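# Seat the grey arch's pegs into the stand's posts

## Task

Lower the grey arch gently onto the stand so that the peg beneath each green end drops into its post's hole and each green end comes to rest on top of its post. Do not force it: hard pressing or knocking of arms or hands against the stand, and hard pushing, pulling or ramming of the arch, make the task fail. The arch must stay seated on its own, not held by the robot. When finished, release it and move the grippers away.

## Robot and tools

Robot: two Franka FR3 arms, left_arm and right_arm, each with a Robotiq 2F-140 two-finger gripper. The names are just labels, not image sides. In the shared scene frame the origin sits on the table top between the arms, +x points out over the table, +z points up, and left_arm lies on the +y side. The left base is at (+0.010, +0.408, 0) m and the right base at (+0.008, -0.313, 0) m, each turned slightly about z.

execute_actions takes "actions": a list holding at most one item, or empty. An empty list ([]) commands nothing and just reports the state. A move is {"rows": [[...]], "steps": N}, with N from 1 to 15 control steps of 1/30 s (default 15). Each row covers one step; when rows run out, the last row repeats. A wait is {"steps": N} with no rows, N up to 300; it counts from the previous result and your reply time eats into it. Optional "pictures": false drops the camera images. A refused call sends nothing to the robot.

Each row is one flat list of 20 numbers covering both arms, always all 20 even if one arm stays still: left_arm's 7 joint targets, then its gripper position, force_limit, speed; then the same 10 for right_arm. Joint numbers are absolute target angles in radians (not offsets), in the same column order the Joint positions line prints: waist -2.744..2.744, shoulder -1.784..1.784, upper arm roll -2.901..2.901, elbow -3.042..-0.152, forearm roll -2.807..2.807, wrist pitch 0.544..4.517, wrist roll -3.016..3.016. Real ends can sit up to 0.018 rad either side. A target more than 0.018 rad beyond a range end, and further out than the current angle, gets the call refused; targets past the real end are clipped, possibly reported as "joint sent to its limit" (possibly about an earlier move). No such line does not prove there is room left.

Gripper numbers are all on a -1..1 scale. position: +1 fully open (140 mm), pads touch near -0.8, -1 closes until blocked. force_limit: roughly 14 N at -1, 60 N at 0, 107 N at +1. speed: about 30 mm/s at -1, 140 at 0, 250 at +1. To keep a gripper unchanged, repeat its previous three numbers; a 0 is a real command. To grasp, send -1 and confirm object_status 2. Status codes: 0 moving, 1 blocked while opening, 2 blocked while closing, 3 reached the target or pads met (thin items may still be held). To squeeze harder while at 2, raise force_limit and switch position between -1 and -0.98. position_measured is in counts, 3 open to 230 closed, not linear in mm. Closing pushes the fingertips about 24 mm further from the arm, so keep clearance above surfaces.

Motion limits: each step, targets are kept within a lead of the measured angle (0.248 rad for the first four joints, 0.677 forearm roll, 0.715 wrist pitch, 1.54 wrist roll), and if they would move the gripper more than 70 mm, all of that arm's targets are scaled back. Distant goals therefore take several calls. Between calls the arms keep heading to the last row sent until motion nearly stops or a step is HELD.

Result lines: per arm, end_effector_position (m) and end_effector_quat_wxyz in the scene frame; this point lies between the closed pads, with fingertips about 33 mm past it when closed and 9 mm when open. The gripper's fingers point along its +z and open along its y. Reported hand positions can be off, more so at long reach. Joint positions and Joint velocities give one block per arm (rad, rad/s). "joint command not followed" means a clearance check altered some joint targets; the rest ran. HELD marks steps where your row was not sent in full. MOTOR HOT warns of heating from holding loads; an OVER-TEMPERATURE FAULT brakes that arm until cooled. A TORQUE FAULT (load limits in N m: waist 35, shoulder 35, upper arm roll 32, elbow 30, forearm roll 12, wrist pitch 12, wrist roll 12) or FORCE FAULT (40 N external force, held weight included) halts that arm for 10 s and skips the rest of the call.

Cameras: cam_high, cam_low, cam_left_wrist, cam_right_wrist, each 504x504, in that order. zoom_image takes "camera" and "region" [x0, y0, x1, y1] in pixels from the top-left, at most 504 by 504, and magnifies the latest image. show_instructions shows the reference image pages; read_manual(section="licences") returns licence text only. finished_scene(scene) closes the given scene irreversibly and reports success; answering without a tool call ends everything.

Avoid: dropping the arch or knocking anything off the table, hard contact with the stand, jamming the pegs, arms colliding or pressing each other, and finishing while the arch is still held. Loose objects may occasionally get a brief push. Move smoothly, open the grippers to release, and back away before calling finished_scene.

Each tool is called after ">>>" by a JSON object that holds its "name" and its "arguments", one argument or row to a line.

Reference images:

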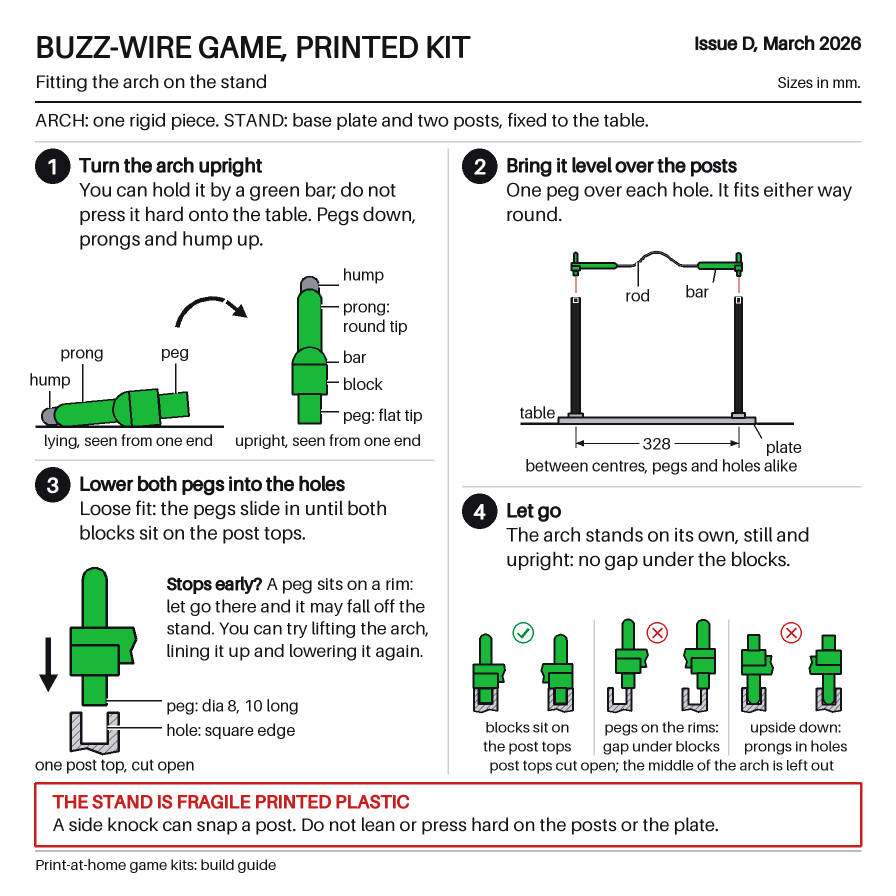

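## Session

>>> {"name": "execute_actions", "arguments": {
  "actions": []
}}

Scene clock: 0.00 s of 4600.00 s.
left_arm: end_effector_position=(+0.8144, +0.0649, +0.2000) position_measured=3 object_status=3 end_effector_quat_wxyz=(+0.143, +0.809, -0.498, +0.278) | right_arm: end_effector_position=(+0.7702, -0.1341, +0.4020) position_measured=3 object_status=3 end_effector_quat_wxyz=(-0.607, +0.673, -0.302, +0.294)
Joint positions: left_arm=[-0.15   0.716 -0.125 -1.294 -0.519  2.432 -0.431] | right_arm=[-0.087  0.119 -0.066 -2.042  2.127  2.359 -2.377]
Joint velocities: left_arm=[ 0.002 -0.001  0.    -0.    -0.001 -0.     0.002] | right_arm=[ 0.     0.001  0.001 -0.    -0.    -0.     0.001]

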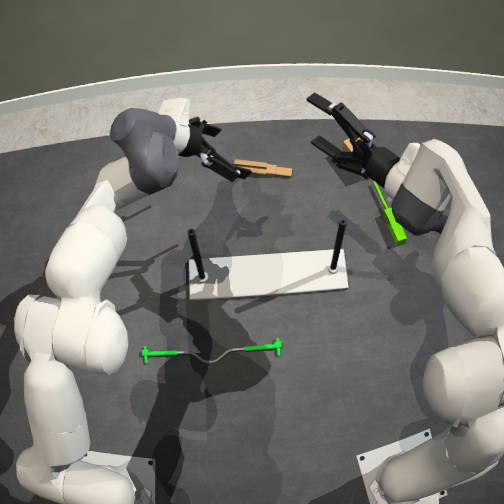

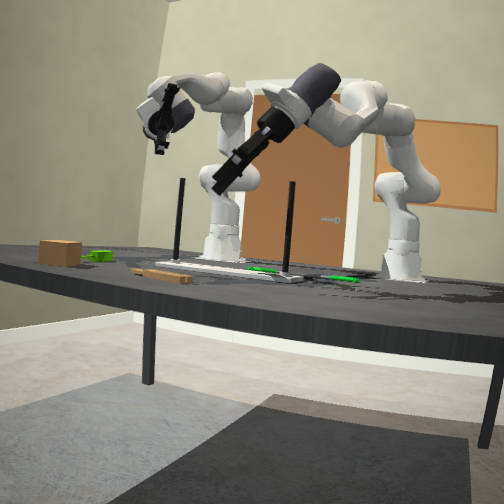

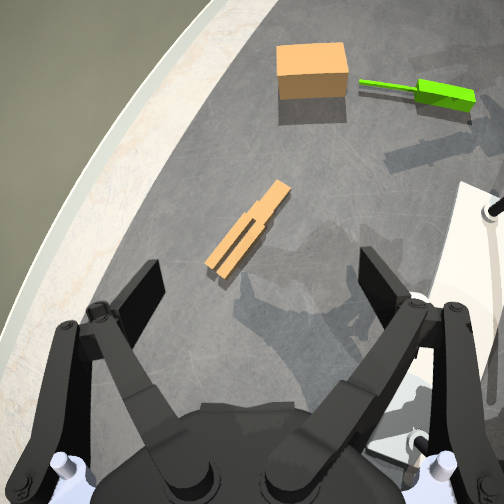

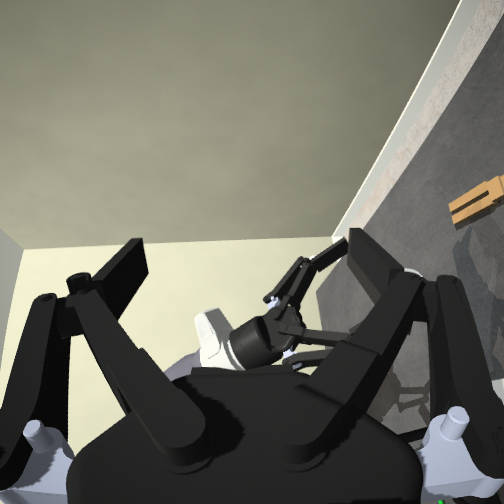

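>>> {"name": "zoom_image", "arguments": {
  "camera": "cam_high",
  "region": [120, 200, 380, 400]
}}

Region (120, 200, 380, 400) of cam_high's 504x504 image, scaled by 1.938, with more detail than that image has; it fills the top 388 rows of this view, and the rest is white.

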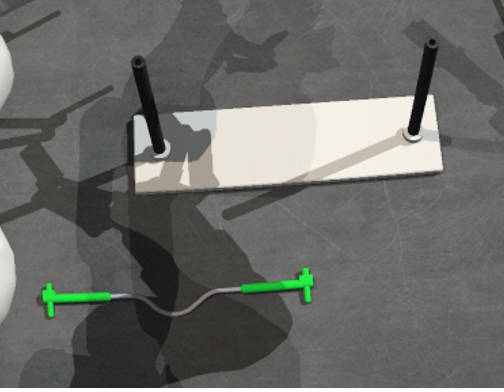

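>>> {"name": "execute_actions", "arguments": {
  "actions": [
    {"rows":[[-0.15,0.2,-0.125,-1.294,-0.519,2.432,-0.431,1,0,0,-0.6,0.119,-0.066,-2.042,2.127,2.359,-2.377,1,0,0]],"steps":15}
  ],
  "pictures": false
}}

>>> {"name": "execute_actions", "arguments": {
  "actions": [
    {"steps":30}
  ],
  "pictures": false
}}

Scene clock: 95.97 s of 4600.00 s.
left_arm: end_effector_position=(+0.8104, +0.0655, +0.4780) position_measured=3 object_status=3 end_effector_quat_wxyz=(+0.092, +0.750, -0.505, +0.417) | right_arm: end_effector_position=(+0.7827, -0.4274, +0.4026) position_measured=3 object_status=3 end_effector_quat_wxyz=(-0.542, +0.604, -0.423, +0.403)
Joint positions: left_arm=[-0.15   0.389 -0.125 -1.301 -0.519  2.429 -0.431] | right_arm=[-0.47   0.119 -0.061 -2.042  2.127  2.356 -2.377]
Joint velocities: left_arm=[-0.    -0.73  -0.     0.038  0.     0.001  0.002] | right_arm=[-0.788  0.    -0.054  0.    -0.001  0.    -0.   ]
Steps of this call (steps 1 to 90: nothing new was sent; then 92.47 s passed at rest; steps 91 to 105: all 15 steps of this action). Readings (joint positions | what the end effector reports):
91: left_arm=[-0.150 0.709 -0.125 -1.301 -0.519 2.430 -0.431] | right_arm=[-0.101 0.119 -0.057 -2.042 2.127 2.357 -2.377] | left_arm position_measured=3 object_status=3 | right_arm position_measured=3 object_status=3
92: left_arm=[-0.150 0.694 -0.125 -1.306 -0.519 2.429 -0.431] | right_arm=[-0.122 0.119 -0.053 -2.042 2.127 2.356 -2.377] | left_arm position_measured=3 object_status=3 | right_arm position_measured=3 object_status=3
94: left_arm=[-0.150 0.654 -0.125 -1.308 -0.519 2.428 -0.431] | right_arm=[-0.171 0.119 -0.052 -2.042 2.127 2.356 -2.377] | left_arm position_measured=3 object_status=3 | right_arm position_measured=3 object_status=3
98: left_arm=[-0.150 0.561 -0.125 -1.306 -0.519 2.428 -0.431] | right_arm=[-0.278 0.119 -0.055 -2.042 2.127 2.356 -2.377] | left_arm position_measured=3 object_status=3 | right_arm position_measured=3 object_status=3
105: the state above

Scene clock: 96.97 s of 4600.00 s.
left_arm: end_effector_position=(+0.7696, +0.0752, +0.6420) position_measured=3 object_status=3 end_effector_quat_wxyz=(+0.058, +0.704, -0.502, +0.499) | right_arm: end_effector_position=(+0.7594, -0.5338, +0.4019) position_measured=3 object_status=3 end_effector_quat_wxyz=(-0.512, +0.574, -0.464, +0.439)
Joint positions: left_arm=[-0.15   0.201 -0.125 -1.294 -0.519  2.433 -0.431] | right_arm=[-0.601  0.119 -0.068 -2.042  2.127  2.359 -2.377]
Joint velocities: left_arm=[-0.001  0.001  0.     0.    -0.    -0.    -0.002] | right_arm=[-0.001  0.    -0.    -0.001  0.    -0.001  0.001]
Steps of this call (steps 1 to 30: the robot went on to your last target). Readings (joint positions | what the end effector reports):
1: left_arm=[-0.150 0.365 -0.125 -1.300 -0.519 2.429 -0.431] | right_arm=[-0.498 0.119 -0.061 -2.042 2.127 2.356 -2.377] | left_arm position_measured=3 object_status=3 | right_arm position_measured=3 object_status=3
2: left_arm=[-0.150 0.340 -0.125 -1.299 -0.519 2.429 -0.431] | right_arm=[-0.525 0.119 -0.062 -2.042 2.127 2.356 -2.377] | left_arm position_measured=3 object_status=3 | right_arm position_measured=3 object_status=3
4: left_arm=[-0.150 0.291 -0.125 -1.298 -0.519 2.429 -0.431] | right_arm=[-0.571 0.119 -0.068 -2.042 2.127 2.357 -2.377] | left_arm position_measured=3 object_status=3 | right_arm position_measured=3 object_status=3
8: left_arm=[-0.150 0.208 -0.125 -1.288 -0.519 2.432 -0.431] | right_arm=[-0.603 0.119 -0.074 -2.042 2.127 2.359 -2.377] | left_arm position_measured=3 object_status=3 | right_arm position_measured=3 object_status=3
30: the state above
All arms were judged still, so your last target was given up. Only a new action makes them travel on or press farther. Fingers that are still opening or closing keep moving.

>>> {"name": "execute_actions", "arguments": {
  "actions": [
    {"rows":[[-0.736,-0.034,0,-1.645,0,1.611,-0.826,1,0,0,-0.6,0.119,-0.066,-2.042,2.127,2.359,-2.377,1,0,0]],"steps":15}
  ],
  "pictures": false
}}

>>> {"name": "execute_actions", "arguments": {
  "actions": [
    {"steps":45}
  ],
  "pictures": false
}}

Scene clock: 99.70 s of 4600.00 s.
left_arm: end_effector_position=(+0.5890, +0.0111, +0.4910) position_measured=3 object_status=3 end_effector_quat_wxyz=(+0.045, +0.710, -0.657, +0.250) | right_arm: end_effector_position=(+0.7594, -0.5338, +0.4019) position_measured=3 object_status=3 end_effector_quat_wxyz=(-0.512, +0.574, -0.464, +0.439)
Joint positions: left_arm=[-0.424  0.036 -0.037 -1.532 -0.214  2.039 -0.554] | right_arm=[-0.601  0.119 -0.068 -2.042  2.127  2.359 -2.377]
Joint velocities: left_arm=[-0.686 -0.204  0.067 -0.359  0.464 -0.737 -0.255] | right_arm=[-0.    -0.001  0.    -0.001  0.    -0.    -0.   ]
Steps of this call (steps 1 to 67: nothing new was sent; steps 68 to 82: all 15 steps of this action). Readings (joint positions | what the end effector reports):
68: left_arm=[-0.161 0.189 -0.112 -1.310 -0.494 2.409 -0.440] | right_arm=[-0.601 0.119 -0.068 -2.042 2.127 2.359 -2.377] | left_arm position_measured=3 object_status=3 | right_arm position_measured=3 object_status=3
69: left_arm=[-0.175 0.174 -0.102 -1.329 -0.467 2.380 -0.449] | right_arm=[-0.601 0.119 -0.068 -2.042 2.127 2.359 -2.377] | left_arm position_measured=3 object_status=3 | right_arm position_measured=3 object_status=3
71: left_arm=[-0.208 0.146 -0.087 -1.364 -0.419 2.323 -0.465] | right_arm=[-0.601 0.119 -0.068 -2.042 2.127 2.359 -2.377] | left_arm position_measured=3 object_status=3 | right_arm position_measured=3 object_status=3
75: left_arm=[-0.277 0.097 -0.067 -1.430 -0.339 2.218 -0.496] | right_arm=[-0.601 0.119 -0.068 -2.042 2.127 2.359 -2.377] | left_arm position_measured=3 object_status=3 | right_arm position_measured=3 object_status=3
82: the state above

Scene clock: 101.20 s of 4600.00 s.
left_arm: end_effector_position=(+0.3889, +0.0131, +0.4000) position_measured=3 object_status=3 end_effector_quat_wxyz=(+0.001, +0.712, -0.702, +0.001) | right_arm: end_effector_position=(+0.7594, -0.5338, +0.4019) position_measured=3 object_status=3 end_effector_quat_wxyz=(-0.512, +0.574, -0.464, +0.439)
Joint positions: left_arm=[-0.736 -0.033 -0.003 -1.644 -0.003  1.613 -0.818] | right_arm=[-0.601  0.119 -0.068 -2.042  2.127  2.359 -2.377]
Joint velocities: left_arm=[-0.     0.001 -0.     0.001  0.    -0.001 -0.011] | right_arm=[-0.001 -0.    -0.    -0.001 -0.001  0.     0.001]
Steps of this call (steps 1 to 45: the robot went on to your last target). Readings (joint positions | what the end effector reports):
1: left_arm=[-0.450 0.030 -0.033 -1.544 -0.198 2.013 -0.563] | right_arm=[-0.601 0.119 -0.068 -2.042 2.127 2.359 -2.377] | left_arm position_measured=3 object_status=3 | right_arm position_measured=3 object_status=3
2: left_arm=[-0.476 0.023 -0.030 -1.555 -0.182 1.988 -0.572] | right_arm=[-0.601 0.119 -0.068 -2.042 2.127 2.359 -2.377] | left_arm position_measured=3 object_status=3 | right_arm position_measured=3 object_status=3
4: left_arm=[-0.533 0.011 -0.023 -1.575 -0.151 1.939 -0.591] | right_arm=[-0.601 0.119 -0.068 -2.042 2.127 2.359 -2.377] | left_arm position_measured=3 object_status=3 | right_arm position_measured=3 object_status=3
8: left_arm=[-0.646 -0.011 -0.015 -1.613 -0.087 1.827 -0.640] | right_arm=[-0.601 0.119 -0.068 -2.042 2.127 2.359 -2.377] | left_arm position_measured=3 object_status=3 | right_arm position_measured=3 object_status=3
45: the state above

Kinematics matches. Descend to pre-pick, partially closing the gripper.

>>> {"name": "execute_actions", "arguments": {
  "actions": [
    {"rows":[[-0.736,0.076,0,-2.163,0,2.240,-0.826,0,0,0,-0.6,0.119,-0.066,-2.042,2.127,2.359,-2.377,1,0,0]],"steps":15}
  ],
  "pictures": false
}}

>>> {"name": "execute_actions", "arguments": {
  "actions": [
    {"steps":40}
  ]
}}

Scene clock: 103.30 s of 4600.00 s.
left_arm: end_effector_position=(+0.3685, +0.0347, +0.1389) position_measured=108 object_status=0 end_effector_quat_wxyz=(-0.000, +0.713, -0.699, -0.049) | right_arm: end_effector_position=(+0.7594, -0.5338, +0.4019) position_measured=3 object_status=3 end_effector_quat_wxyz=(-0.512, +0.574, -0.464, +0.439)
Joint positions: left_arm=[-0.736  0.09  -0.002 -2.157 -0.003  2.148 -0.822] | right_arm=[-0.601  0.119 -0.068 -2.042  2.127  2.359 -2.377]
Joint velocities: left_arm=[-0.001  0.014 -0.    -0.214 -0.     0.497 -0.001] | right_arm=[ 0.    -0.001 -0.001 -0.    -0.001 -0.    -0.   ]
Steps of this call (steps 1 to 15: the robot went on to your last target; steps 16 to 48: nothing new was sent; steps 49 to 63: all 15 steps of this action). Readings (joint positions | what the end effector reports):
49: left_arm=[-0.736 -0.035 -0.003 -1.662 -0.003 1.653 -0.822] | right_arm=[-0.601 0.119 -0.068 -2.042 2.127 2.359 -2.377] | left_arm position_measured=3 object_status=0 | right_arm position_measured=3 object_status=3
50: left_arm=[-0.736 -0.030 -0.003 -1.689 -0.003 1.698 -0.822] | right_arm=[-0.601 0.119 -0.068 -2.042 2.127 2.359 -2.377] | left_arm position_measured=9 object_status=0 | right_arm position_measured=3 object_status=3
52: left_arm=[-0.736 -0.010 -0.003 -1.754 -0.003 1.784 -0.822] | right_arm=[-0.601 0.119 -0.068 -2.042 2.127 2.359 -2.377] | left_arm position_measured=24 object_status=0 | right_arm position_measured=3 object_status=3
56: left_arm=[-0.736 0.035 -0.003 -1.922 -0.003 1.941 -0.822] | right_arm=[-0.601 0.119 -0.068 -2.042 2.127 2.359 -2.377] | left_arm position_measured=55 object_status=0 | right_arm position_measured=3 object_status=3
63: the state above

Scene clock: 104.63 s of 4600.00 s.
left_arm: end_effector_position=(+0.3882, +0.0144, +0.1497) position_measured=129 object_status=3 end_effector_quat_wxyz=(+0.001, +0.714, -0.700, -0.001) | right_arm: end_effector_position=(+0.7594, -0.5338, +0.4019) position_measured=3 object_status=3 end_effector_quat_wxyz=(-0.512, +0.574, -0.464, +0.439)
Joint positions: left_arm=[-0.736  0.077 -0.002 -2.163 -0.003  2.238 -0.822] | right_arm=[-0.601  0.119 -0.068 -2.042  2.127  2.359 -2.377]
Joint velocities: left_arm=[ 0.    -0.    -0.001 -0.     0.001 -0.    -0.002] | right_arm=[ 0.     0.    -0.     0.     0.    -0.    -0.001]
Steps of this call (steps 1 to 30: the robot went on to your last target; steps 31 to 40: nothing new was sent). Readings (joint positions | what the end effector reports):
1: left_arm=[-0.736 0.089 -0.002 -2.161 -0.003 2.164 -0.822] | right_arm=[-0.601 0.119 -0.068 -2.042 2.127 2.359 -2.377] | left_arm position_measured=115 object_status=0 | right_arm position_measured=3 object_status=3
2: left_arm=[-0.736 0.087 -0.002 -2.163 -0.003 2.177 -0.822] | right_arm=[-0.601 0.119 -0.068 -2.042 2.127 2.359 -2.377] | left_arm position_measured=123 object_status=0 | right_arm position_measured=3 object_status=3
4: left_arm=[-0.736 0.082 -0.002 -2.163 -0.003 2.197 -0.822] | right_arm=[-0.601 0.119 -0.068 -2.042 2.127 2.359 -2.377] | left_arm position_measured=129 object_status=0 | right_arm position_measured=3 object_status=3
8: left_arm=[-0.736 0.077 -0.002 -2.163 -0.003 2.220 -0.822] | right_arm=[-0.601 0.119 -0.068 -2.042 2.127 2.359 -2.377] | left_arm position_measured=129 object_status=0 | right_arm position_measured=3 object_status=3
40: the state above
All arms were judged still, so your last target was given up. Only a new action makes them travel on or press farther. Fingers that are still opening or closing keep moving.
camera_calibration (this result's frames):
cam_left_wrist: T_world_to_cam=[[-0.995796, 0.0779178, -0.0481538, 0.40404], [0.0551569, 0.929803, 0.3639, -0.0697739], [0.0731279, 0.359715, -0.930192, 0.304815], [0, 0, 0, 1]] pos_world=[0.383899, -0.0762523, 0.328383]
cam_right_wrist: T_world_to_cam=[[-0.117859, 0.0176865, -0.992873, 0.495969], [-0.545783, 0.834133, 0.0796458, 0.826053], [0.829597, 0.55128, -0.0886569, -0.109249], [0, 0, 0, 1]] pos_world=[0.599932, -0.637583, 0.416957]

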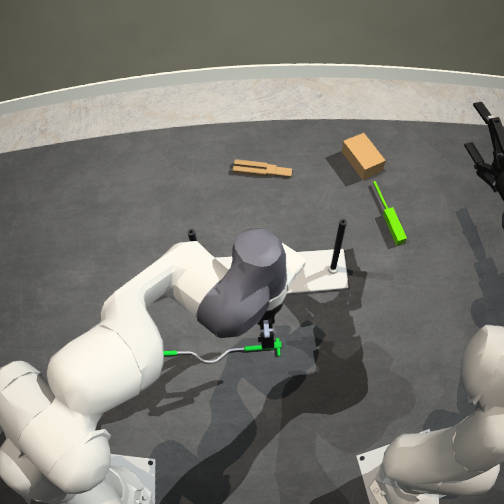

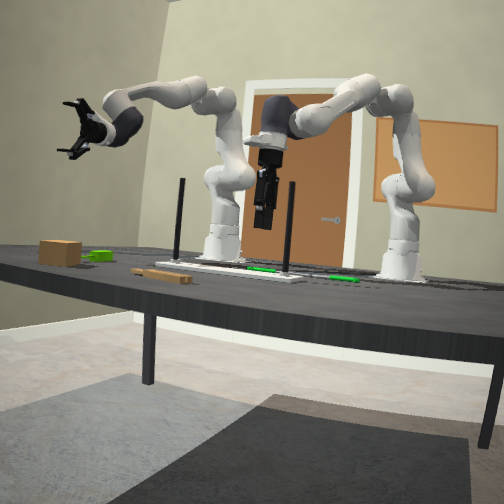

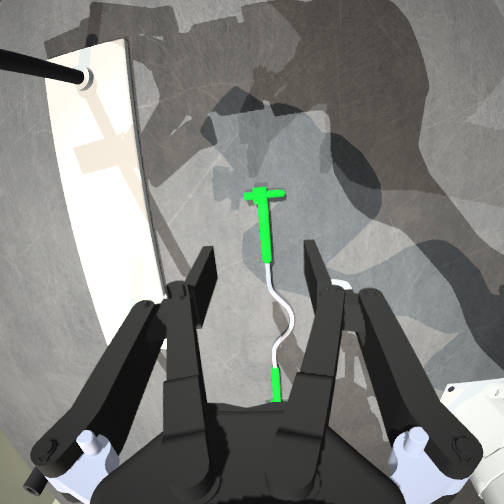

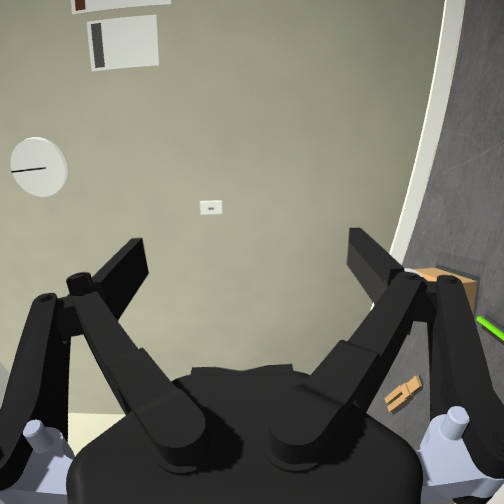

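>>> {"name": "execute_actions", "arguments": {
  "actions": [
    {"rows":[[-0.722,0.13,0,-2.215,0,2.345,-0.808,-0.2,0,0,-0.6,0.119,-0.066,-2.042,2.127,2.359,-2.377,1,0,0],[-0.722,0.13,0,-2.215,0,2.345,-0.808,-0.2,0,0,-0.6,0.119,-0.066,-2.042,2.127,2.359,-2.377,1,0,0],[-0.722,0.13,0,-2.215,0,2.345,-0.808,-0.2,0,0,-0.6,0.119,-0.066,-2.042,2.127,2.359,-2.377,1,0,0],[-0.722,0.13,0,-2.215,0,2.345,-0.808,-0.2,0,0,-0.6,0.119,-0.066,-2.042,2.127,2.359,-2.377,1,0,0],[-0.722,0.13,0,-2.215,0,2.345,-0.808,-0.2,0,0,-0.6,0.119,-0.066,-2.042,2.127,2.359,-2.377,1,0,0],[-0.722,0.13,0,-2.215,0,2.345,-0.808,-0.2,0,0,-0.6,0.119,-0.066,-2.042,2.127,2.359,-2.377,1,0,0],[-0.722,0.13,0,-2.215,0,2.345,-0.808,-0.2,0,0,-0.6,0.119,-0.066,-2.042,2.127,2.359,-2.377,1,0,0],[-0.722,0.18,0,-2.2625,0,2.442,-0.808,-0.2,0,0,-0.6,0.119,-0.066,-2.042,2.127,2.359,-2.377,1,0,0]],"steps":15}
  ],
  "pictures": false
}}

>>> {"name": "execute_actions", "arguments": {
  "actions": [
    {"steps":30}
  ]
}}

Scene clock: 120.57 s of 4600.00 s.
left_arm: end_effector_position=(+0.3788, +0.0346, +0.0656) position_measured=154 object_status=3 end_effector_quat_wxyz=(+0.001, +0.716, -0.698, -0.017) | right_arm: end_effector_position=(+0.7594, -0.5338, +0.4019) position_measured=3 object_status=3 end_effector_quat_wxyz=(-0.512, +0.574, -0.464, +0.439)
Joint positions: left_arm=[-0.723  0.182 -0.002 -2.263 -0.002  2.412 -0.814] | right_arm=[-0.601  0.119 -0.068 -2.042  2.127  2.359 -2.377]
Joint velocities: left_arm=[-0.     0.001  0.001 -0.009  0.     0.157  0.007] | right_arm=[-0.001 -0.    -0.002  0.     0.     0.     0.   ]
Steps of this call (steps 1 to 90: nothing new was sent; then 12.43 s passed at rest; steps 91 to 105: all 15 steps of this action). Readings (joint positions | what the end effector reports):
91: left_arm=[-0.734 0.080 -0.003 -2.170 -0.003 2.257 -0.821] | right_arm=[-0.601 0.119 -0.068 -2.042 2.127 2.359 -2.377] | left_arm position_measured=129 object_status=0 | right_arm position_measured=3 object_status=3
92: left_arm=[-0.731 0.091 -0.003 -2.180 -0.003 2.274 -0.820] | right_arm=[-0.601 0.119 -0.068 -2.042 2.127 2.359 -2.377] | left_arm position_measured=135 object_status=0 | right_arm position_measured=3 object_status=3
94: left_arm=[-0.726 0.115 -0.002 -2.201 -0.003 2.296 -0.818] | right_arm=[-0.601 0.119 -0.068 -2.042 2.127 2.359 -2.377] | left_arm position_measured=150 object_status=0 | right_arm position_measured=3 object_status=3
98: left_arm=[-0.723 0.137 -0.002 -2.223 -0.002 2.337 -0.816] | right_arm=[-0.601 0.119 -0.068 -2.042 2.127 2.359 -2.377] | left_arm position_measured=154 object_status=0 | right_arm position_measured=3 object_status=3
105: the state above

Scene clock: 121.57 s of 4600.00 s.
left_arm: end_effector_position=(+0.3852, +0.0282, +0.0685) position_measured=154 object_status=3 end_effector_quat_wxyz=(+0.001, +0.715, -0.699, -0.002) | right_arm: end_effector_position=(+0.7594, -0.5338, +0.4019) position_measured=3 object_status=3 end_effector_quat_wxyz=(-0.512, +0.574, -0.464, +0.439)
Joint positions: left_arm=[-0.723  0.181 -0.002 -2.263 -0.002  2.44  -0.812] | right_arm=[-0.601  0.119 -0.068 -2.042  2.127  2.359 -2.377]
Joint velocities: left_arm=[-0.001 -0.001 -0.    -0.    -0.     0.     0.001] | right_arm=[-0.    -0.001 -0.001  0.    -0.001  0.001  0.002]
Steps of this call (steps 1 to 30: the robot went on to your last target). Readings (joint positions | what the end effector reports):
1: left_arm=[-0.723 0.182 -0.002 -2.263 -0.002 2.417 -0.814] | right_arm=[-0.601 0.119 -0.068 -2.042 2.127 2.359 -2.377] | left_arm position_measured=154 object_status=3 | right_arm position_measured=3 object_status=3
2: left_arm=[-0.723 0.182 -0.002 -2.263 -0.002 2.422 -0.814] | right_arm=[-0.601 0.119 -0.068 -2.042 2.127 2.359 -2.377] | left_arm position_measured=154 object_status=3 | right_arm position_measured=3 object_status=3
4: left_arm=[-0.723 0.182 -0.002 -2.263 -0.002 2.428 -0.814] | right_arm=[-0.601 0.119 -0.068 -2.042 2.127 2.359 -2.377] | left_arm position_measured=154 object_status=3 | right_arm position_measured=3 object_status=3
8: left_arm=[-0.723 0.181 -0.002 -2.263 -0.002 2.435 -0.813] | right_arm=[-0.601 0.119 -0.068 -2.042 2.127 2.359 -2.377] | left_arm position_measured=154 object_status=3 | right_arm position_measured=3 object_status=3
30: the state above
All arms were judged still, so your last target was given up. Only a new action makes them travel on or press farther. Fingers that are still opening or closing keep moving.
camera_calibration (this result's frames):
cam_left_wrist: T_world_to_cam=[[-0.996217, 0.0735865, -0.0462149, 0.396233], [0.0516537, 0.929169, 0.366028, -0.0516813], [0.0698762, 0.362256, -0.929456, 0.225724], [0, 0, 0, 1]] pos_world=[0.381631, -0.0629068, 0.24703]
cam_right_wrist: T_world_to_cam=[[-0.117859, 0.0176864, -0.992873, 0.495969], [-0.545786, 0.834131, 0.0796461, 0.826052], [0.829595, 0.551283, -0.0886567, -0.109249], [0, 0, 0, 1]] pos_world=[0.599934, -0.637581, 0.416957]

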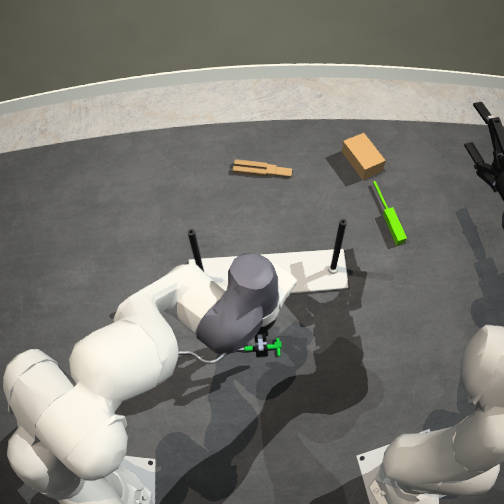

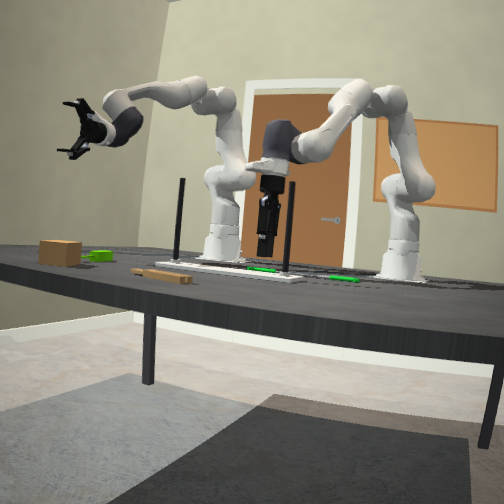

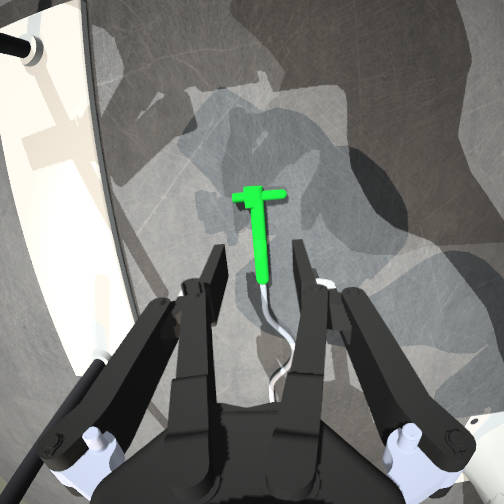

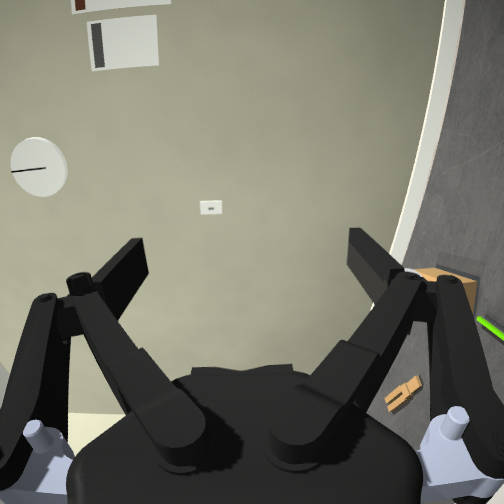

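>>> {"name": "zoom_image", "arguments": {
  "camera": "cam_low",
  "region": [220, 210, 320, 290]
}}

Region (220, 210, 320, 290) of cam_low's 504x504 image, scaled by 5.040, with more detail than that image has; it fills the top 403 rows of this view, and the rest is white.

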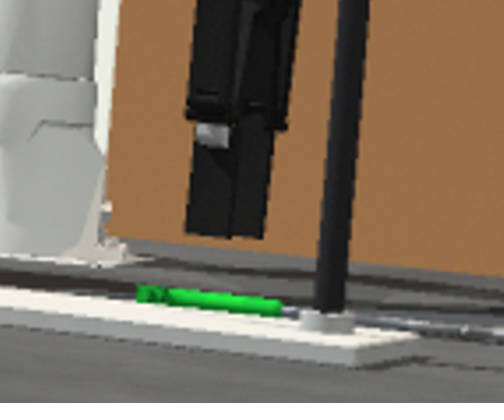

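>>> {"name": "execute_actions", "arguments": {
  "actions": [
    {"rows":[[-0.722,0.19,0,-2.264,0,2.465,-0.808,-0.4,0,0,-0.6,0.119,-0.066,-2.042,2.127,2.359,-2.377,1,0,0],[-0.722,0.195,0,-2.265,0,2.475,-0.808,-0.4,0,0,-0.6,0.119,-0.066,-2.042,2.127,2.359,-2.377,1,0,0],[-0.722,0.2,0,-2.266,0,2.485,-0.808,-0.4,0,0,-0.6,0.119,-0.066,-2.042,2.127,2.359,-2.377,1,0,0],[-0.722,0.205,0,-2.267,0,2.495,-0.808,-0.4,0,0,-0.6,0.119,-0.066,-2.042,2.127,2.359,-2.377,1,0,0],[-0.722,0.21,0,-2.267,0,2.5,-0.808,-0.4,0,0,-0.6,0.119,-0.066,-2.042,2.127,2.359,-2.377,1,0,0],[-0.722,0.215,0,-2.268,0,2.505,-0.808,-0.4,0,0,-0.6,0.119,-0.066,-2.042,2.127,2.359,-2.377,1,0,0],[-0.722,0.22,0,-2.269,0,2.51,-0.808,-0.4,0,0,-0.6,0.119,-0.066,-2.042,2.127,2.359,-2.377,1,0,0],[-0.722,0.225,0,-2.27,0,2.515,-0.808,-0.4,0,0,-0.6,0.119,-0.066,-2.042,2.127,2.359,-2.377,1,0,0],[-0.722,0.23,0,-2.27,0,2.52,-0.808,-0.4,0,0,-0.6,0.119,-0.066,-2.042,2.127,2.359,-2.377,1,0,0],[-0.722,0.235,0,-2.271,0,2.524,-0.808,-0.4,0,0,-0.6,0.119,-0.066,-2.042,2.127,2.359,-2.377,1,0,0],[-0.722,0.24,0,-2.272,0,2.526,-0.808,-0.4,0,0,-0.6,0.119,-0.066,-2.042,2.127,2.359,-2.377,1,0,0],[-0.722,0.245,0,-2.272,0,2.526,-0.808,-0.4,0,0,-0.6,0.119,-0.066,-2.042,2.127,2.359,-2.377,1,0,0],[-0.722,0.25,0,-2.273,0,2.526,-0.808,-0.4,0,0,-0.6,0.119,-0.066,-2.042,2.127,2.359,-2.377,1,0,0]],"steps":15}
  ],
  "pictures": false
}}

>>> {"name": "execute_actions", "arguments": {
  "actions": [
    {"steps":25}
  ]
}}

>>> {"name": "zoom_image", "arguments": {
  "camera": "cam_low",
  "region": [220, 210, 320, 290]
}}

Scene clock: 137.80 s of 4600.00 s.
left_arm: end_effector_position=(+0.3858, +0.0277, +0.0373) position_measured=179 object_status=3 end_effector_quat_wxyz=(+0.001, +0.715, -0.699, -0.002) | right_arm: end_effector_position=(+0.7594, -0.5338, +0.4019) position_measured=3 object_status=3 end_effector_quat_wxyz=(-0.512, +0.574, -0.464, +0.439)
Joint positions: left_arm=[-0.723  0.245 -0.002 -2.272 -0.002  2.514 -0.812] | right_arm=[-0.601  0.119 -0.068 -2.042  2.127  2.359 -2.377]
Joint velocities: left_arm=[-0.001  0.083  0.    -0.023  0.001  0.053  0.001] | right_arm=[ 0.001  0.002  0.    -0.     0.    -0.     0.001]
Steps of this call (steps 1 to 90: nothing new was sent; then 12.73 s passed at rest; steps 91 to 105: all 15 steps of this action). Readings (joint positions | what the end effector reports):
91: left_arm=[-0.723 0.182 -0.002 -2.263 -0.002 2.444 -0.812] | right_arm=[-0.601 0.119 -0.068 -2.042 2.127 2.359 -2.377] | left_arm position_measured=154 object_status=0 | right_arm position_measured=3 object_status=3
92: left_arm=[-0.723 0.185 -0.002 -2.263 -0.002 2.449 -0.812] | right_arm=[-0.601 0.119 -0.068 -2.042 2.127 2.359 -2.377] | left_arm position_measured=160 object_status=0 | right_arm position_measured=3 object_status=3
94: left_arm=[-0.723 0.192 -0.002 -2.264 -0.002 2.462 -0.812] | right_arm=[-0.601 0.119 -0.068 -2.042 2.127 2.359 -2.377] | left_arm position_measured=175 object_status=0 | right_arm position_measured=3 object_status=3
98: left_arm=[-0.723 0.212 -0.002 -2.266 -0.002 2.486 -0.812] | right_arm=[-0.601 0.119 -0.068 -2.042 2.127 2.359 -2.377] | left_arm position_measured=179 object_status=0 | right_arm position_measured=3 object_status=3
105: the state above

Scene clock: 138.63 s of 4600.00 s.
left_arm: end_effector_position=(+0.3868, +0.0267, +0.0357) position_measured=179 object_status=3 end_effector_quat_wxyz=(+0.001, +0.715, -0.699, +0.001) | right_arm: end_effector_position=(+0.7594, -0.5338, +0.4019) position_measured=3 object_status=3 end_effector_quat_wxyz=(-0.512, +0.574, -0.464, +0.439)
Joint positions: left_arm=[-0.723  0.249 -0.002 -2.273 -0.002  2.524 -0.812] | right_arm=[-0.601  0.119 -0.068 -2.042  2.127  2.359 -2.377]
Joint velocities: left_arm=[ 0.     0.001 -0.    -0.    -0.001  0.    -0.   ] | right_arm=[-0.001 -0.001 -0.    -0.    -0.002  0.     0.001]
Steps of this call (steps 1 to 15: the robot went on to your last target; steps 16 to 25: nothing new was sent). Readings (joint positions | what the end effector reports):
1: left_arm=[-0.723 0.248 -0.002 -2.272 -0.002 2.515 -0.812] | right_arm=[-0.601 0.119 -0.068 -2.042 2.127 2.359 -2.377] | left_arm position_measured=179 object_status=3 | right_arm position_measured=3 object_status=3
2: left_arm=[-0.723 0.249 -0.002 -2.273 -0.002 2.517 -0.812] | right_arm=[-0.601 0.119 -0.068 -2.042 2.127 2.359 -2.377] | left_arm position_measured=179 object_status=3 | right_arm position_measured=3 object_status=3
4: left_arm=[-0.723 0.249 -0.002 -2.273 -0.002 2.519 -0.812] | right_arm=[-0.601 0.119 -0.068 -2.042 2.127 2.359 -2.377] | left_arm position_measured=179 object_status=3 | right_arm position_measured=3 object_status=3
8: left_arm=[-0.723 0.249 -0.002 -2.273 -0.002 2.522 -0.812] | right_arm=[-0.601 0.119 -0.068 -2.042 2.127 2.359 -2.377] | left_arm position_measured=179 object_status=3 | right_arm position_measured=3 object_status=3
25: the state above
All arms were judged still, so your last target was given up. Only a new action makes them travel on or press farther. Fingers that are still opening or closing keep moving.
camera_calibration (this result's frames):
cam_left_wrist: T_world_to_cam=[[-0.996005, 0.0732964, -0.0510127, 0.39648], [0.049951, 0.930795, 0.362114, -0.0375886], [0.074024, 0.358119, -0.930737, 0.194187], [0, 0, 0, 1]] pos_world=[0.382399, -0.0636154, 0.214574]
cam_right_wrist: T_world_to_cam=[[-0.117859, 0.0176864, -0.992873, 0.495969], [-0.545789, 0.834129, 0.0796463, 0.826051], [0.829592, 0.551286, -0.0886562, -0.109248], [0, 0, 0, 1]] pos_world=[0.599935, -0.637578, 0.416957]

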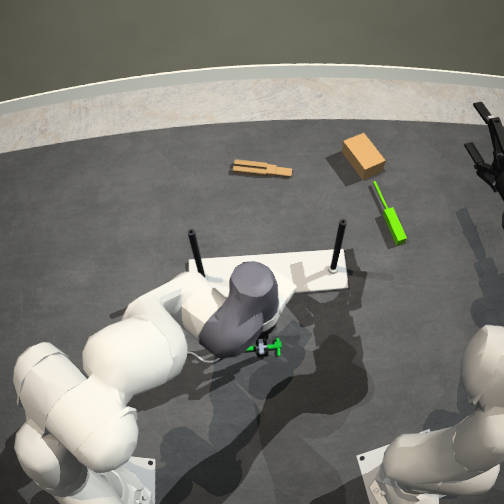

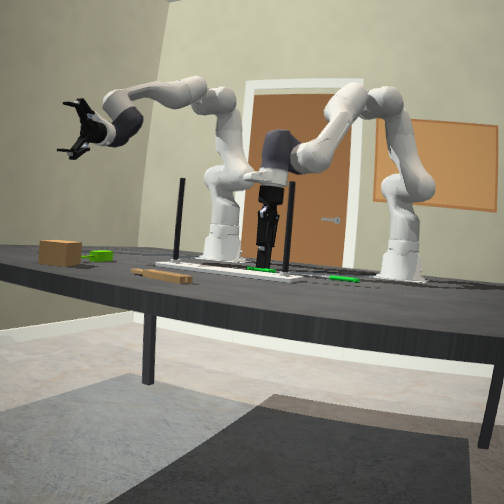

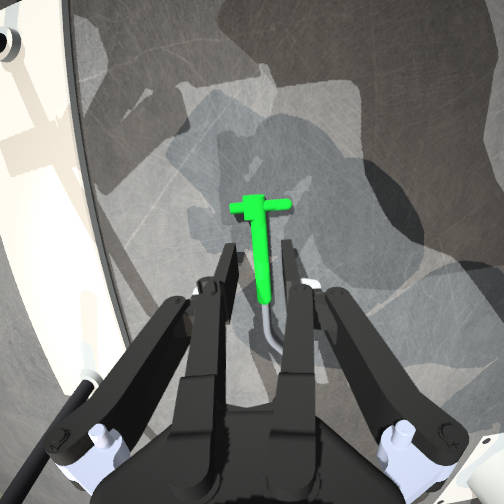

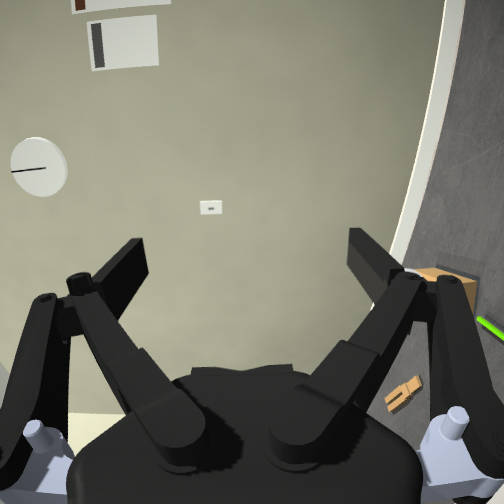

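Region (220, 210, 320, 290) of cam_low's 504x504 image, scaled by 5.040, with more detail than that image has; it fills the top 403 rows of this view, and the rest is white.

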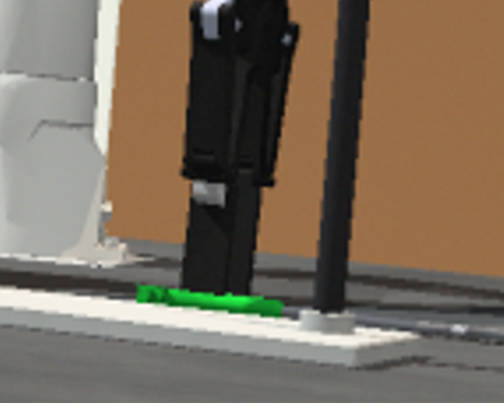

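>>> {"name": "execute_actions", "arguments": {
  "actions": [
    {"rows":[[-0.722,0.255,0,-2.274,0,2.535,-0.808,-0.4,0,0,-0.6,0.119,-0.066,-2.042,2.127,2.359,-2.377,1,0,0],[-0.722,0.258,0,-2.274,0,2.54,-0.808,-0.4,0,0,-0.6,0.119,-0.066,-2.042,2.127,2.359,-2.377,1,0,0],[-0.722,0.261,0,-2.275,0,2.545,-0.808,-0.4,0,0,-0.6,0.119,-0.066,-2.042,2.127,2.359,-2.377,1,0,0],[-0.722,0.264,0,-2.275,0,2.545,-0.808,-0.4,0,0,-0.6,0.119,-0.066,-2.042,2.127,2.359,-2.377,1,0,0],[-0.722,0.267,0,-2.276,0,2.545,-0.808,-0.4,0,0,-0.6,0.119,-0.066,-2.042,2.127,2.359,-2.377,1,0,0]],"steps":15}
  ],
  "pictures": false
}}

>>> {"name": "execute_actions", "arguments": {
  "actions": [
    {"steps":15}
  ]
}}

>>> {"name": "zoom_image", "arguments": {
  "camera": "cam_low",
  "region": [220, 210, 320, 290]
}}

Scene clock: 145.60 s of 4600.00 s.
left_arm: end_effector_position=(+0.3862, +0.0272, +0.0274) position_measured=179 object_status=3 end_effector_quat_wxyz=(+0.001, +0.715, -0.699, +0.000) | right_arm: end_effector_position=(+0.7594, -0.5338, +0.4019) position_measured=3 object_status=3 end_effector_quat_wxyz=(-0.512, +0.574, -0.464, +0.439)
Joint positions: left_arm=[-0.723  0.266 -0.002 -2.275 -0.002  2.542 -0.812] | right_arm=[-0.601  0.119 -0.068 -2.042  2.127  2.359 -2.377]
Joint velocities: left_arm=[-0.    -0.001 -0.001  0.001  0.001  0.008 -0.   ] | right_arm=[ 0.001 -0.    -0.001  0.001  0.     0.001 -0.001]
Steps of this call (steps 1 to 90: nothing new was sent; then 3.47 s passed at rest; steps 91 to 105: all 15 steps of this action). Readings (joint positions | what the end effector reports):
91: left_arm=[-0.723 0.250 -0.002 -2.273 -0.002 2.526 -0.812] | right_arm=[-0.601 0.119 -0.068 -2.042 2.127 2.359 -2.377] | left_arm position_measured=179 object_status=3 | right_arm position_measured=3 object_status=3
92: left_arm=[-0.723 0.251 -0.002 -2.273 -0.002 2.528 -0.812] | right_arm=[-0.601 0.119 -0.068 -2.042 2.127 2.359 -2.377] | left_arm position_measured=179 object_status=3 | right_arm position_measured=3 object_status=3
94: left_arm=[-0.723 0.256 -0.002 -2.273 -0.002 2.533 -0.812] | right_arm=[-0.601 0.119 -0.068 -2.042 2.127 2.359 -2.377] | left_arm position_measured=179 object_status=3 | right_arm position_measured=3 object_status=3
98: left_arm=[-0.723 0.265 -0.002 -2.275 -0.002 2.538 -0.812] | right_arm=[-0.601 0.119 -0.068 -2.042 2.127 2.359 -2.377] | left_arm position_measured=179 object_status=3 | right_arm position_measured=3 object_status=3
105: the state above

Scene clock: 146.10 s of 4600.00 s.
left_arm: end_effector_position=(+0.3865, +0.0270, +0.0275) position_measured=179 object_status=3 end_effector_quat_wxyz=(+0.001, +0.715, -0.699, +0.001) | right_arm: end_effector_position=(+0.7594, -0.5338, +0.4019) position_measured=3 object_status=3 end_effector_quat_wxyz=(-0.512, +0.574, -0.464, +0.439)
Joint positions: left_arm=[-0.723  0.266 -0.002 -2.275 -0.002  2.543 -0.812] | right_arm=[-0.601  0.119 -0.068 -2.042  2.127  2.359 -2.377]
Joint velocities: left_arm=[ 0.    -0.001  0.     0.001  0.     0.001  0.   ] | right_arm=[ 0.    -0.    -0.     0.001  0.001 -0.     0.001]
Steps of this call (steps 1 to 15: the robot went on to your last target). Readings (joint positions | what the end effector reports):
1: left_arm=[-0.723 0.266 -0.002 -2.275 -0.002 2.542 -0.812] | right_arm=[-0.601 0.119 -0.068 -2.042 2.127 2.359 -2.377] | left_arm position_measured=179 object_status=3 | right_arm position_measured=3 object_status=3
2: left_arm=[-0.723 0.266 -0.002 -2.275 -0.002 2.542 -0.812] | right_arm=[-0.601 0.119 -0.068 -2.042 2.127 2.359 -2.377] | left_arm position_measured=179 object_status=3 | right_arm position_measured=3 object_status=3
4: left_arm=[-0.723 0.266 -0.002 -2.275 -0.002 2.543 -0.812] | right_arm=[-0.601 0.119 -0.068 -2.042 2.127 2.359 -2.377] | left_arm position_measured=179 object_status=3 | right_arm position_measured=3 object_status=3
8: left_arm=[-0.723 0.266 -0.002 -2.275 -0.002 2.543 -0.812] | right_arm=[-0.601 0.119 -0.068 -2.042 2.127 2.359 -2.377] | left_arm position_measured=179 object_status=3 | right_arm position_measured=3 object_status=3
15: the state above
All arms were judged still, so your last target was given up. Only a new action makes them travel on or press farther. Fingers that are still opening or closing keep moving.
camera_calibration (this result's frames):
cam_left_wrist: T_world_to_cam=[[-0.996009, 0.0732598, -0.0509781, 0.395781], [0.0499258, 0.930779, 0.362158, -0.0348837], [0.0739809, 0.358167, -0.930722, 0.186531], [0, 0, 0, 1]] pos_world=[0.382143, -0.0633352, 0.206418]
cam_right_wrist: T_world_to_cam=[[-0.117858, 0.0176862, -0.992873, 0.495969], [-0.545795, 0.834125, 0.0796467, 0.82605], [0.829589, 0.551292, -0.0886556, -0.109246], [0, 0, 0, 1]] pos_world=[0.599937, -0.637574, 0.416957]

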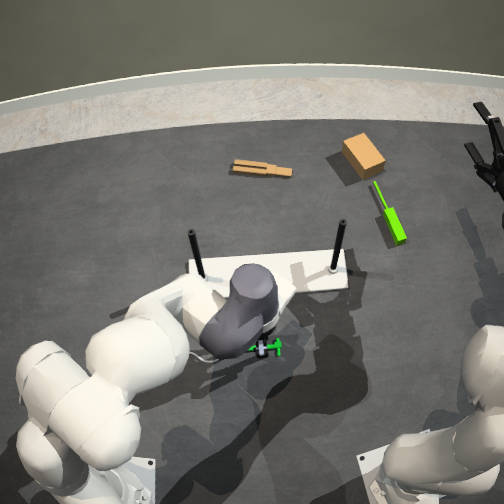

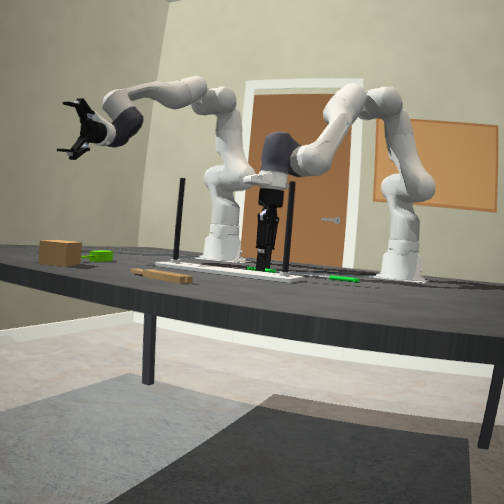

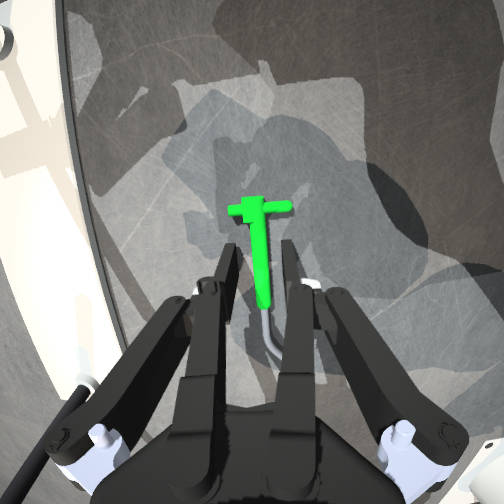

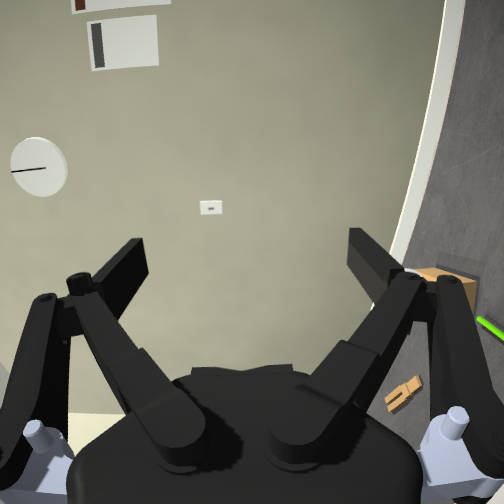

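Region (220, 210, 320, 290) of cam_low's 504x504 image, scaled by 5.040, with more detail than that image has; it fills the top 403 rows of this view, and the rest is white.

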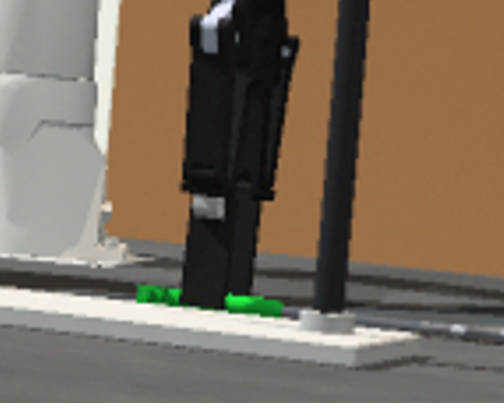

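>>> {"name": "execute_actions", "arguments": {
  "actions": [
    {"rows":[[-0.722,0.267,0,-2.276,0,2.545,-0.808,-1,0.2,-0.7,-0.6,0.119,-0.066,-2.042,2.127,2.359,-2.377,1,0,0]],"steps":15}
  ],
  "pictures": false
}}

>>> {"name": "execute_actions", "arguments": {
  "actions": [
    {"steps":15}
  ],
  "pictures": false
}}

Scene clock: 150.00 s of 4600.00 s.
left_arm: end_effector_position=(+0.3867, +0.0268, +0.0277) position_measured=219 object_status=0 end_effector_quat_wxyz=(+0.001, +0.715, -0.699, +0.001) | right_arm: end_effector_position=(+0.7594, -0.5338, +0.4019) position_measured=3 object_status=3 end_effector_quat_wxyz=(-0.512, +0.574, -0.464, +0.439)
Joint positions: left_arm=[-0.723  0.266 -0.002 -2.275 -0.002  2.543 -0.812] | right_arm=[-0.601  0.119 -0.068 -2.042  2.127  2.359 -2.377]
Joint velocities: left_arm=[-0.     0.002  0.001 -0.    -0.     0.     0.001] | right_arm=[ 0.001  0.002  0.001  0.001 -0.     0.001  0.001]
Steps of this call (steps 1 to 90: nothing new was sent; then 0.40 s passed at rest; steps 91 to 105: all 15 steps of this action). Readings (joint positions | what the end effector reports):
91: left_arm=[-0.723 0.266 -0.002 -2.275 -0.002 2.543 -0.812] | right_arm=[-0.601 0.119 -0.068 -2.042 2.127 2.359 -2.377] | left_arm position_measured=179 object_status=0 | right_arm position_measured=3 object_status=3
92: left_arm=[-0.723 0.266 -0.002 -2.275 -0.002 2.543 -0.812] | right_arm=[-0.601 0.119 -0.068 -2.042 2.127 2.359 -2.377] | left_arm position_measured=182 object_status=0 | right_arm position_measured=3 object_status=3
94: left_arm=[-0.723 0.266 -0.002 -2.275 -0.002 2.543 -0.812] | right_arm=[-0.601 0.119 -0.068 -2.042 2.127 2.359 -2.377] | left_arm position_measured=188 object_status=0 | right_arm position_measured=3 object_status=3
98: left_arm=[-0.723 0.266 -0.002 -2.275 -0.002 2.543 -0.812] | right_arm=[-0.601 0.119 -0.068 -2.042 2.127 2.359 -2.377] | left_arm position_measured=202 object_status=0 | right_arm position_measured=3 object_status=3
105: the state above

Scene clock: 150.50 s of 4600.00 s.
left_arm: end_effector_position=(+0.3867, +0.0268, +0.0277) position_measured=219 object_status=2 end_effector_quat_wxyz=(+0.001, +0.715, -0.699, +0.001) | right_arm: end_effector_position=(+0.7594, -0.5338, +0.4019) position_measured=3 object_status=3 end_effector_quat_wxyz=(-0.512, +0.574, -0.464, +0.439)
Joint positions: left_arm=[-0.723  0.266 -0.002 -2.275 -0.002  2.543 -0.812] | right_arm=[-0.601  0.119 -0.068 -2.042  2.127  2.359 -2.377]
Joint velocities: left_arm=[-0.001 -0.    -0.001  0.001 -0.001 -0.001 -0.002] | right_arm=[ 0.001  0.001  0.    -0.001  0.001  0.001 -0.001]
Steps of this call (steps 1 to 15: the robot went on to your last target). Readings (joint positions | what the end effector reports):
1: left_arm=[-0.723 0.266 -0.002 -2.275 -0.002 2.543 -0.812] | right_arm=[-0.601 0.119 -0.068 -2.042 2.127 2.359 -2.377] | left_arm position_measured=219 object_status=0 | right_arm position_measured=3 object_status=3
2: left_arm=[-0.723 0.266 -0.002 -2.275 -0.002 2.543 -0.812] | right_arm=[-0.601 0.119 -0.068 -2.042 2.127 2.359 -2.377] | left_arm position_measured=219 object_status=0 | right_arm position_measured=3 object_status=3
4: left_arm=[-0.723 0.266 -0.002 -2.275 -0.002 2.543 -0.812] | right_arm=[-0.601 0.119 -0.068 -2.042 2.127 2.359 -2.377] | left_arm position_measured=219 object_status=2 | right_arm position_measured=3 object_status=3
8: left_arm=[-0.723 0.266 -0.002 -2.275 -0.002 2.543 -0.812] | right_arm=[-0.601 0.119 -0.068 -2.042 2.127 2.359 -2.377] | left_arm position_measured=219 object_status=2 | right_arm position_measured=3 object_status=3
15: the state above
All arms were judged still, so your last target was given up. Only a new action makes them travel on or press farther. Fingers that are still opening or closing keep moving.


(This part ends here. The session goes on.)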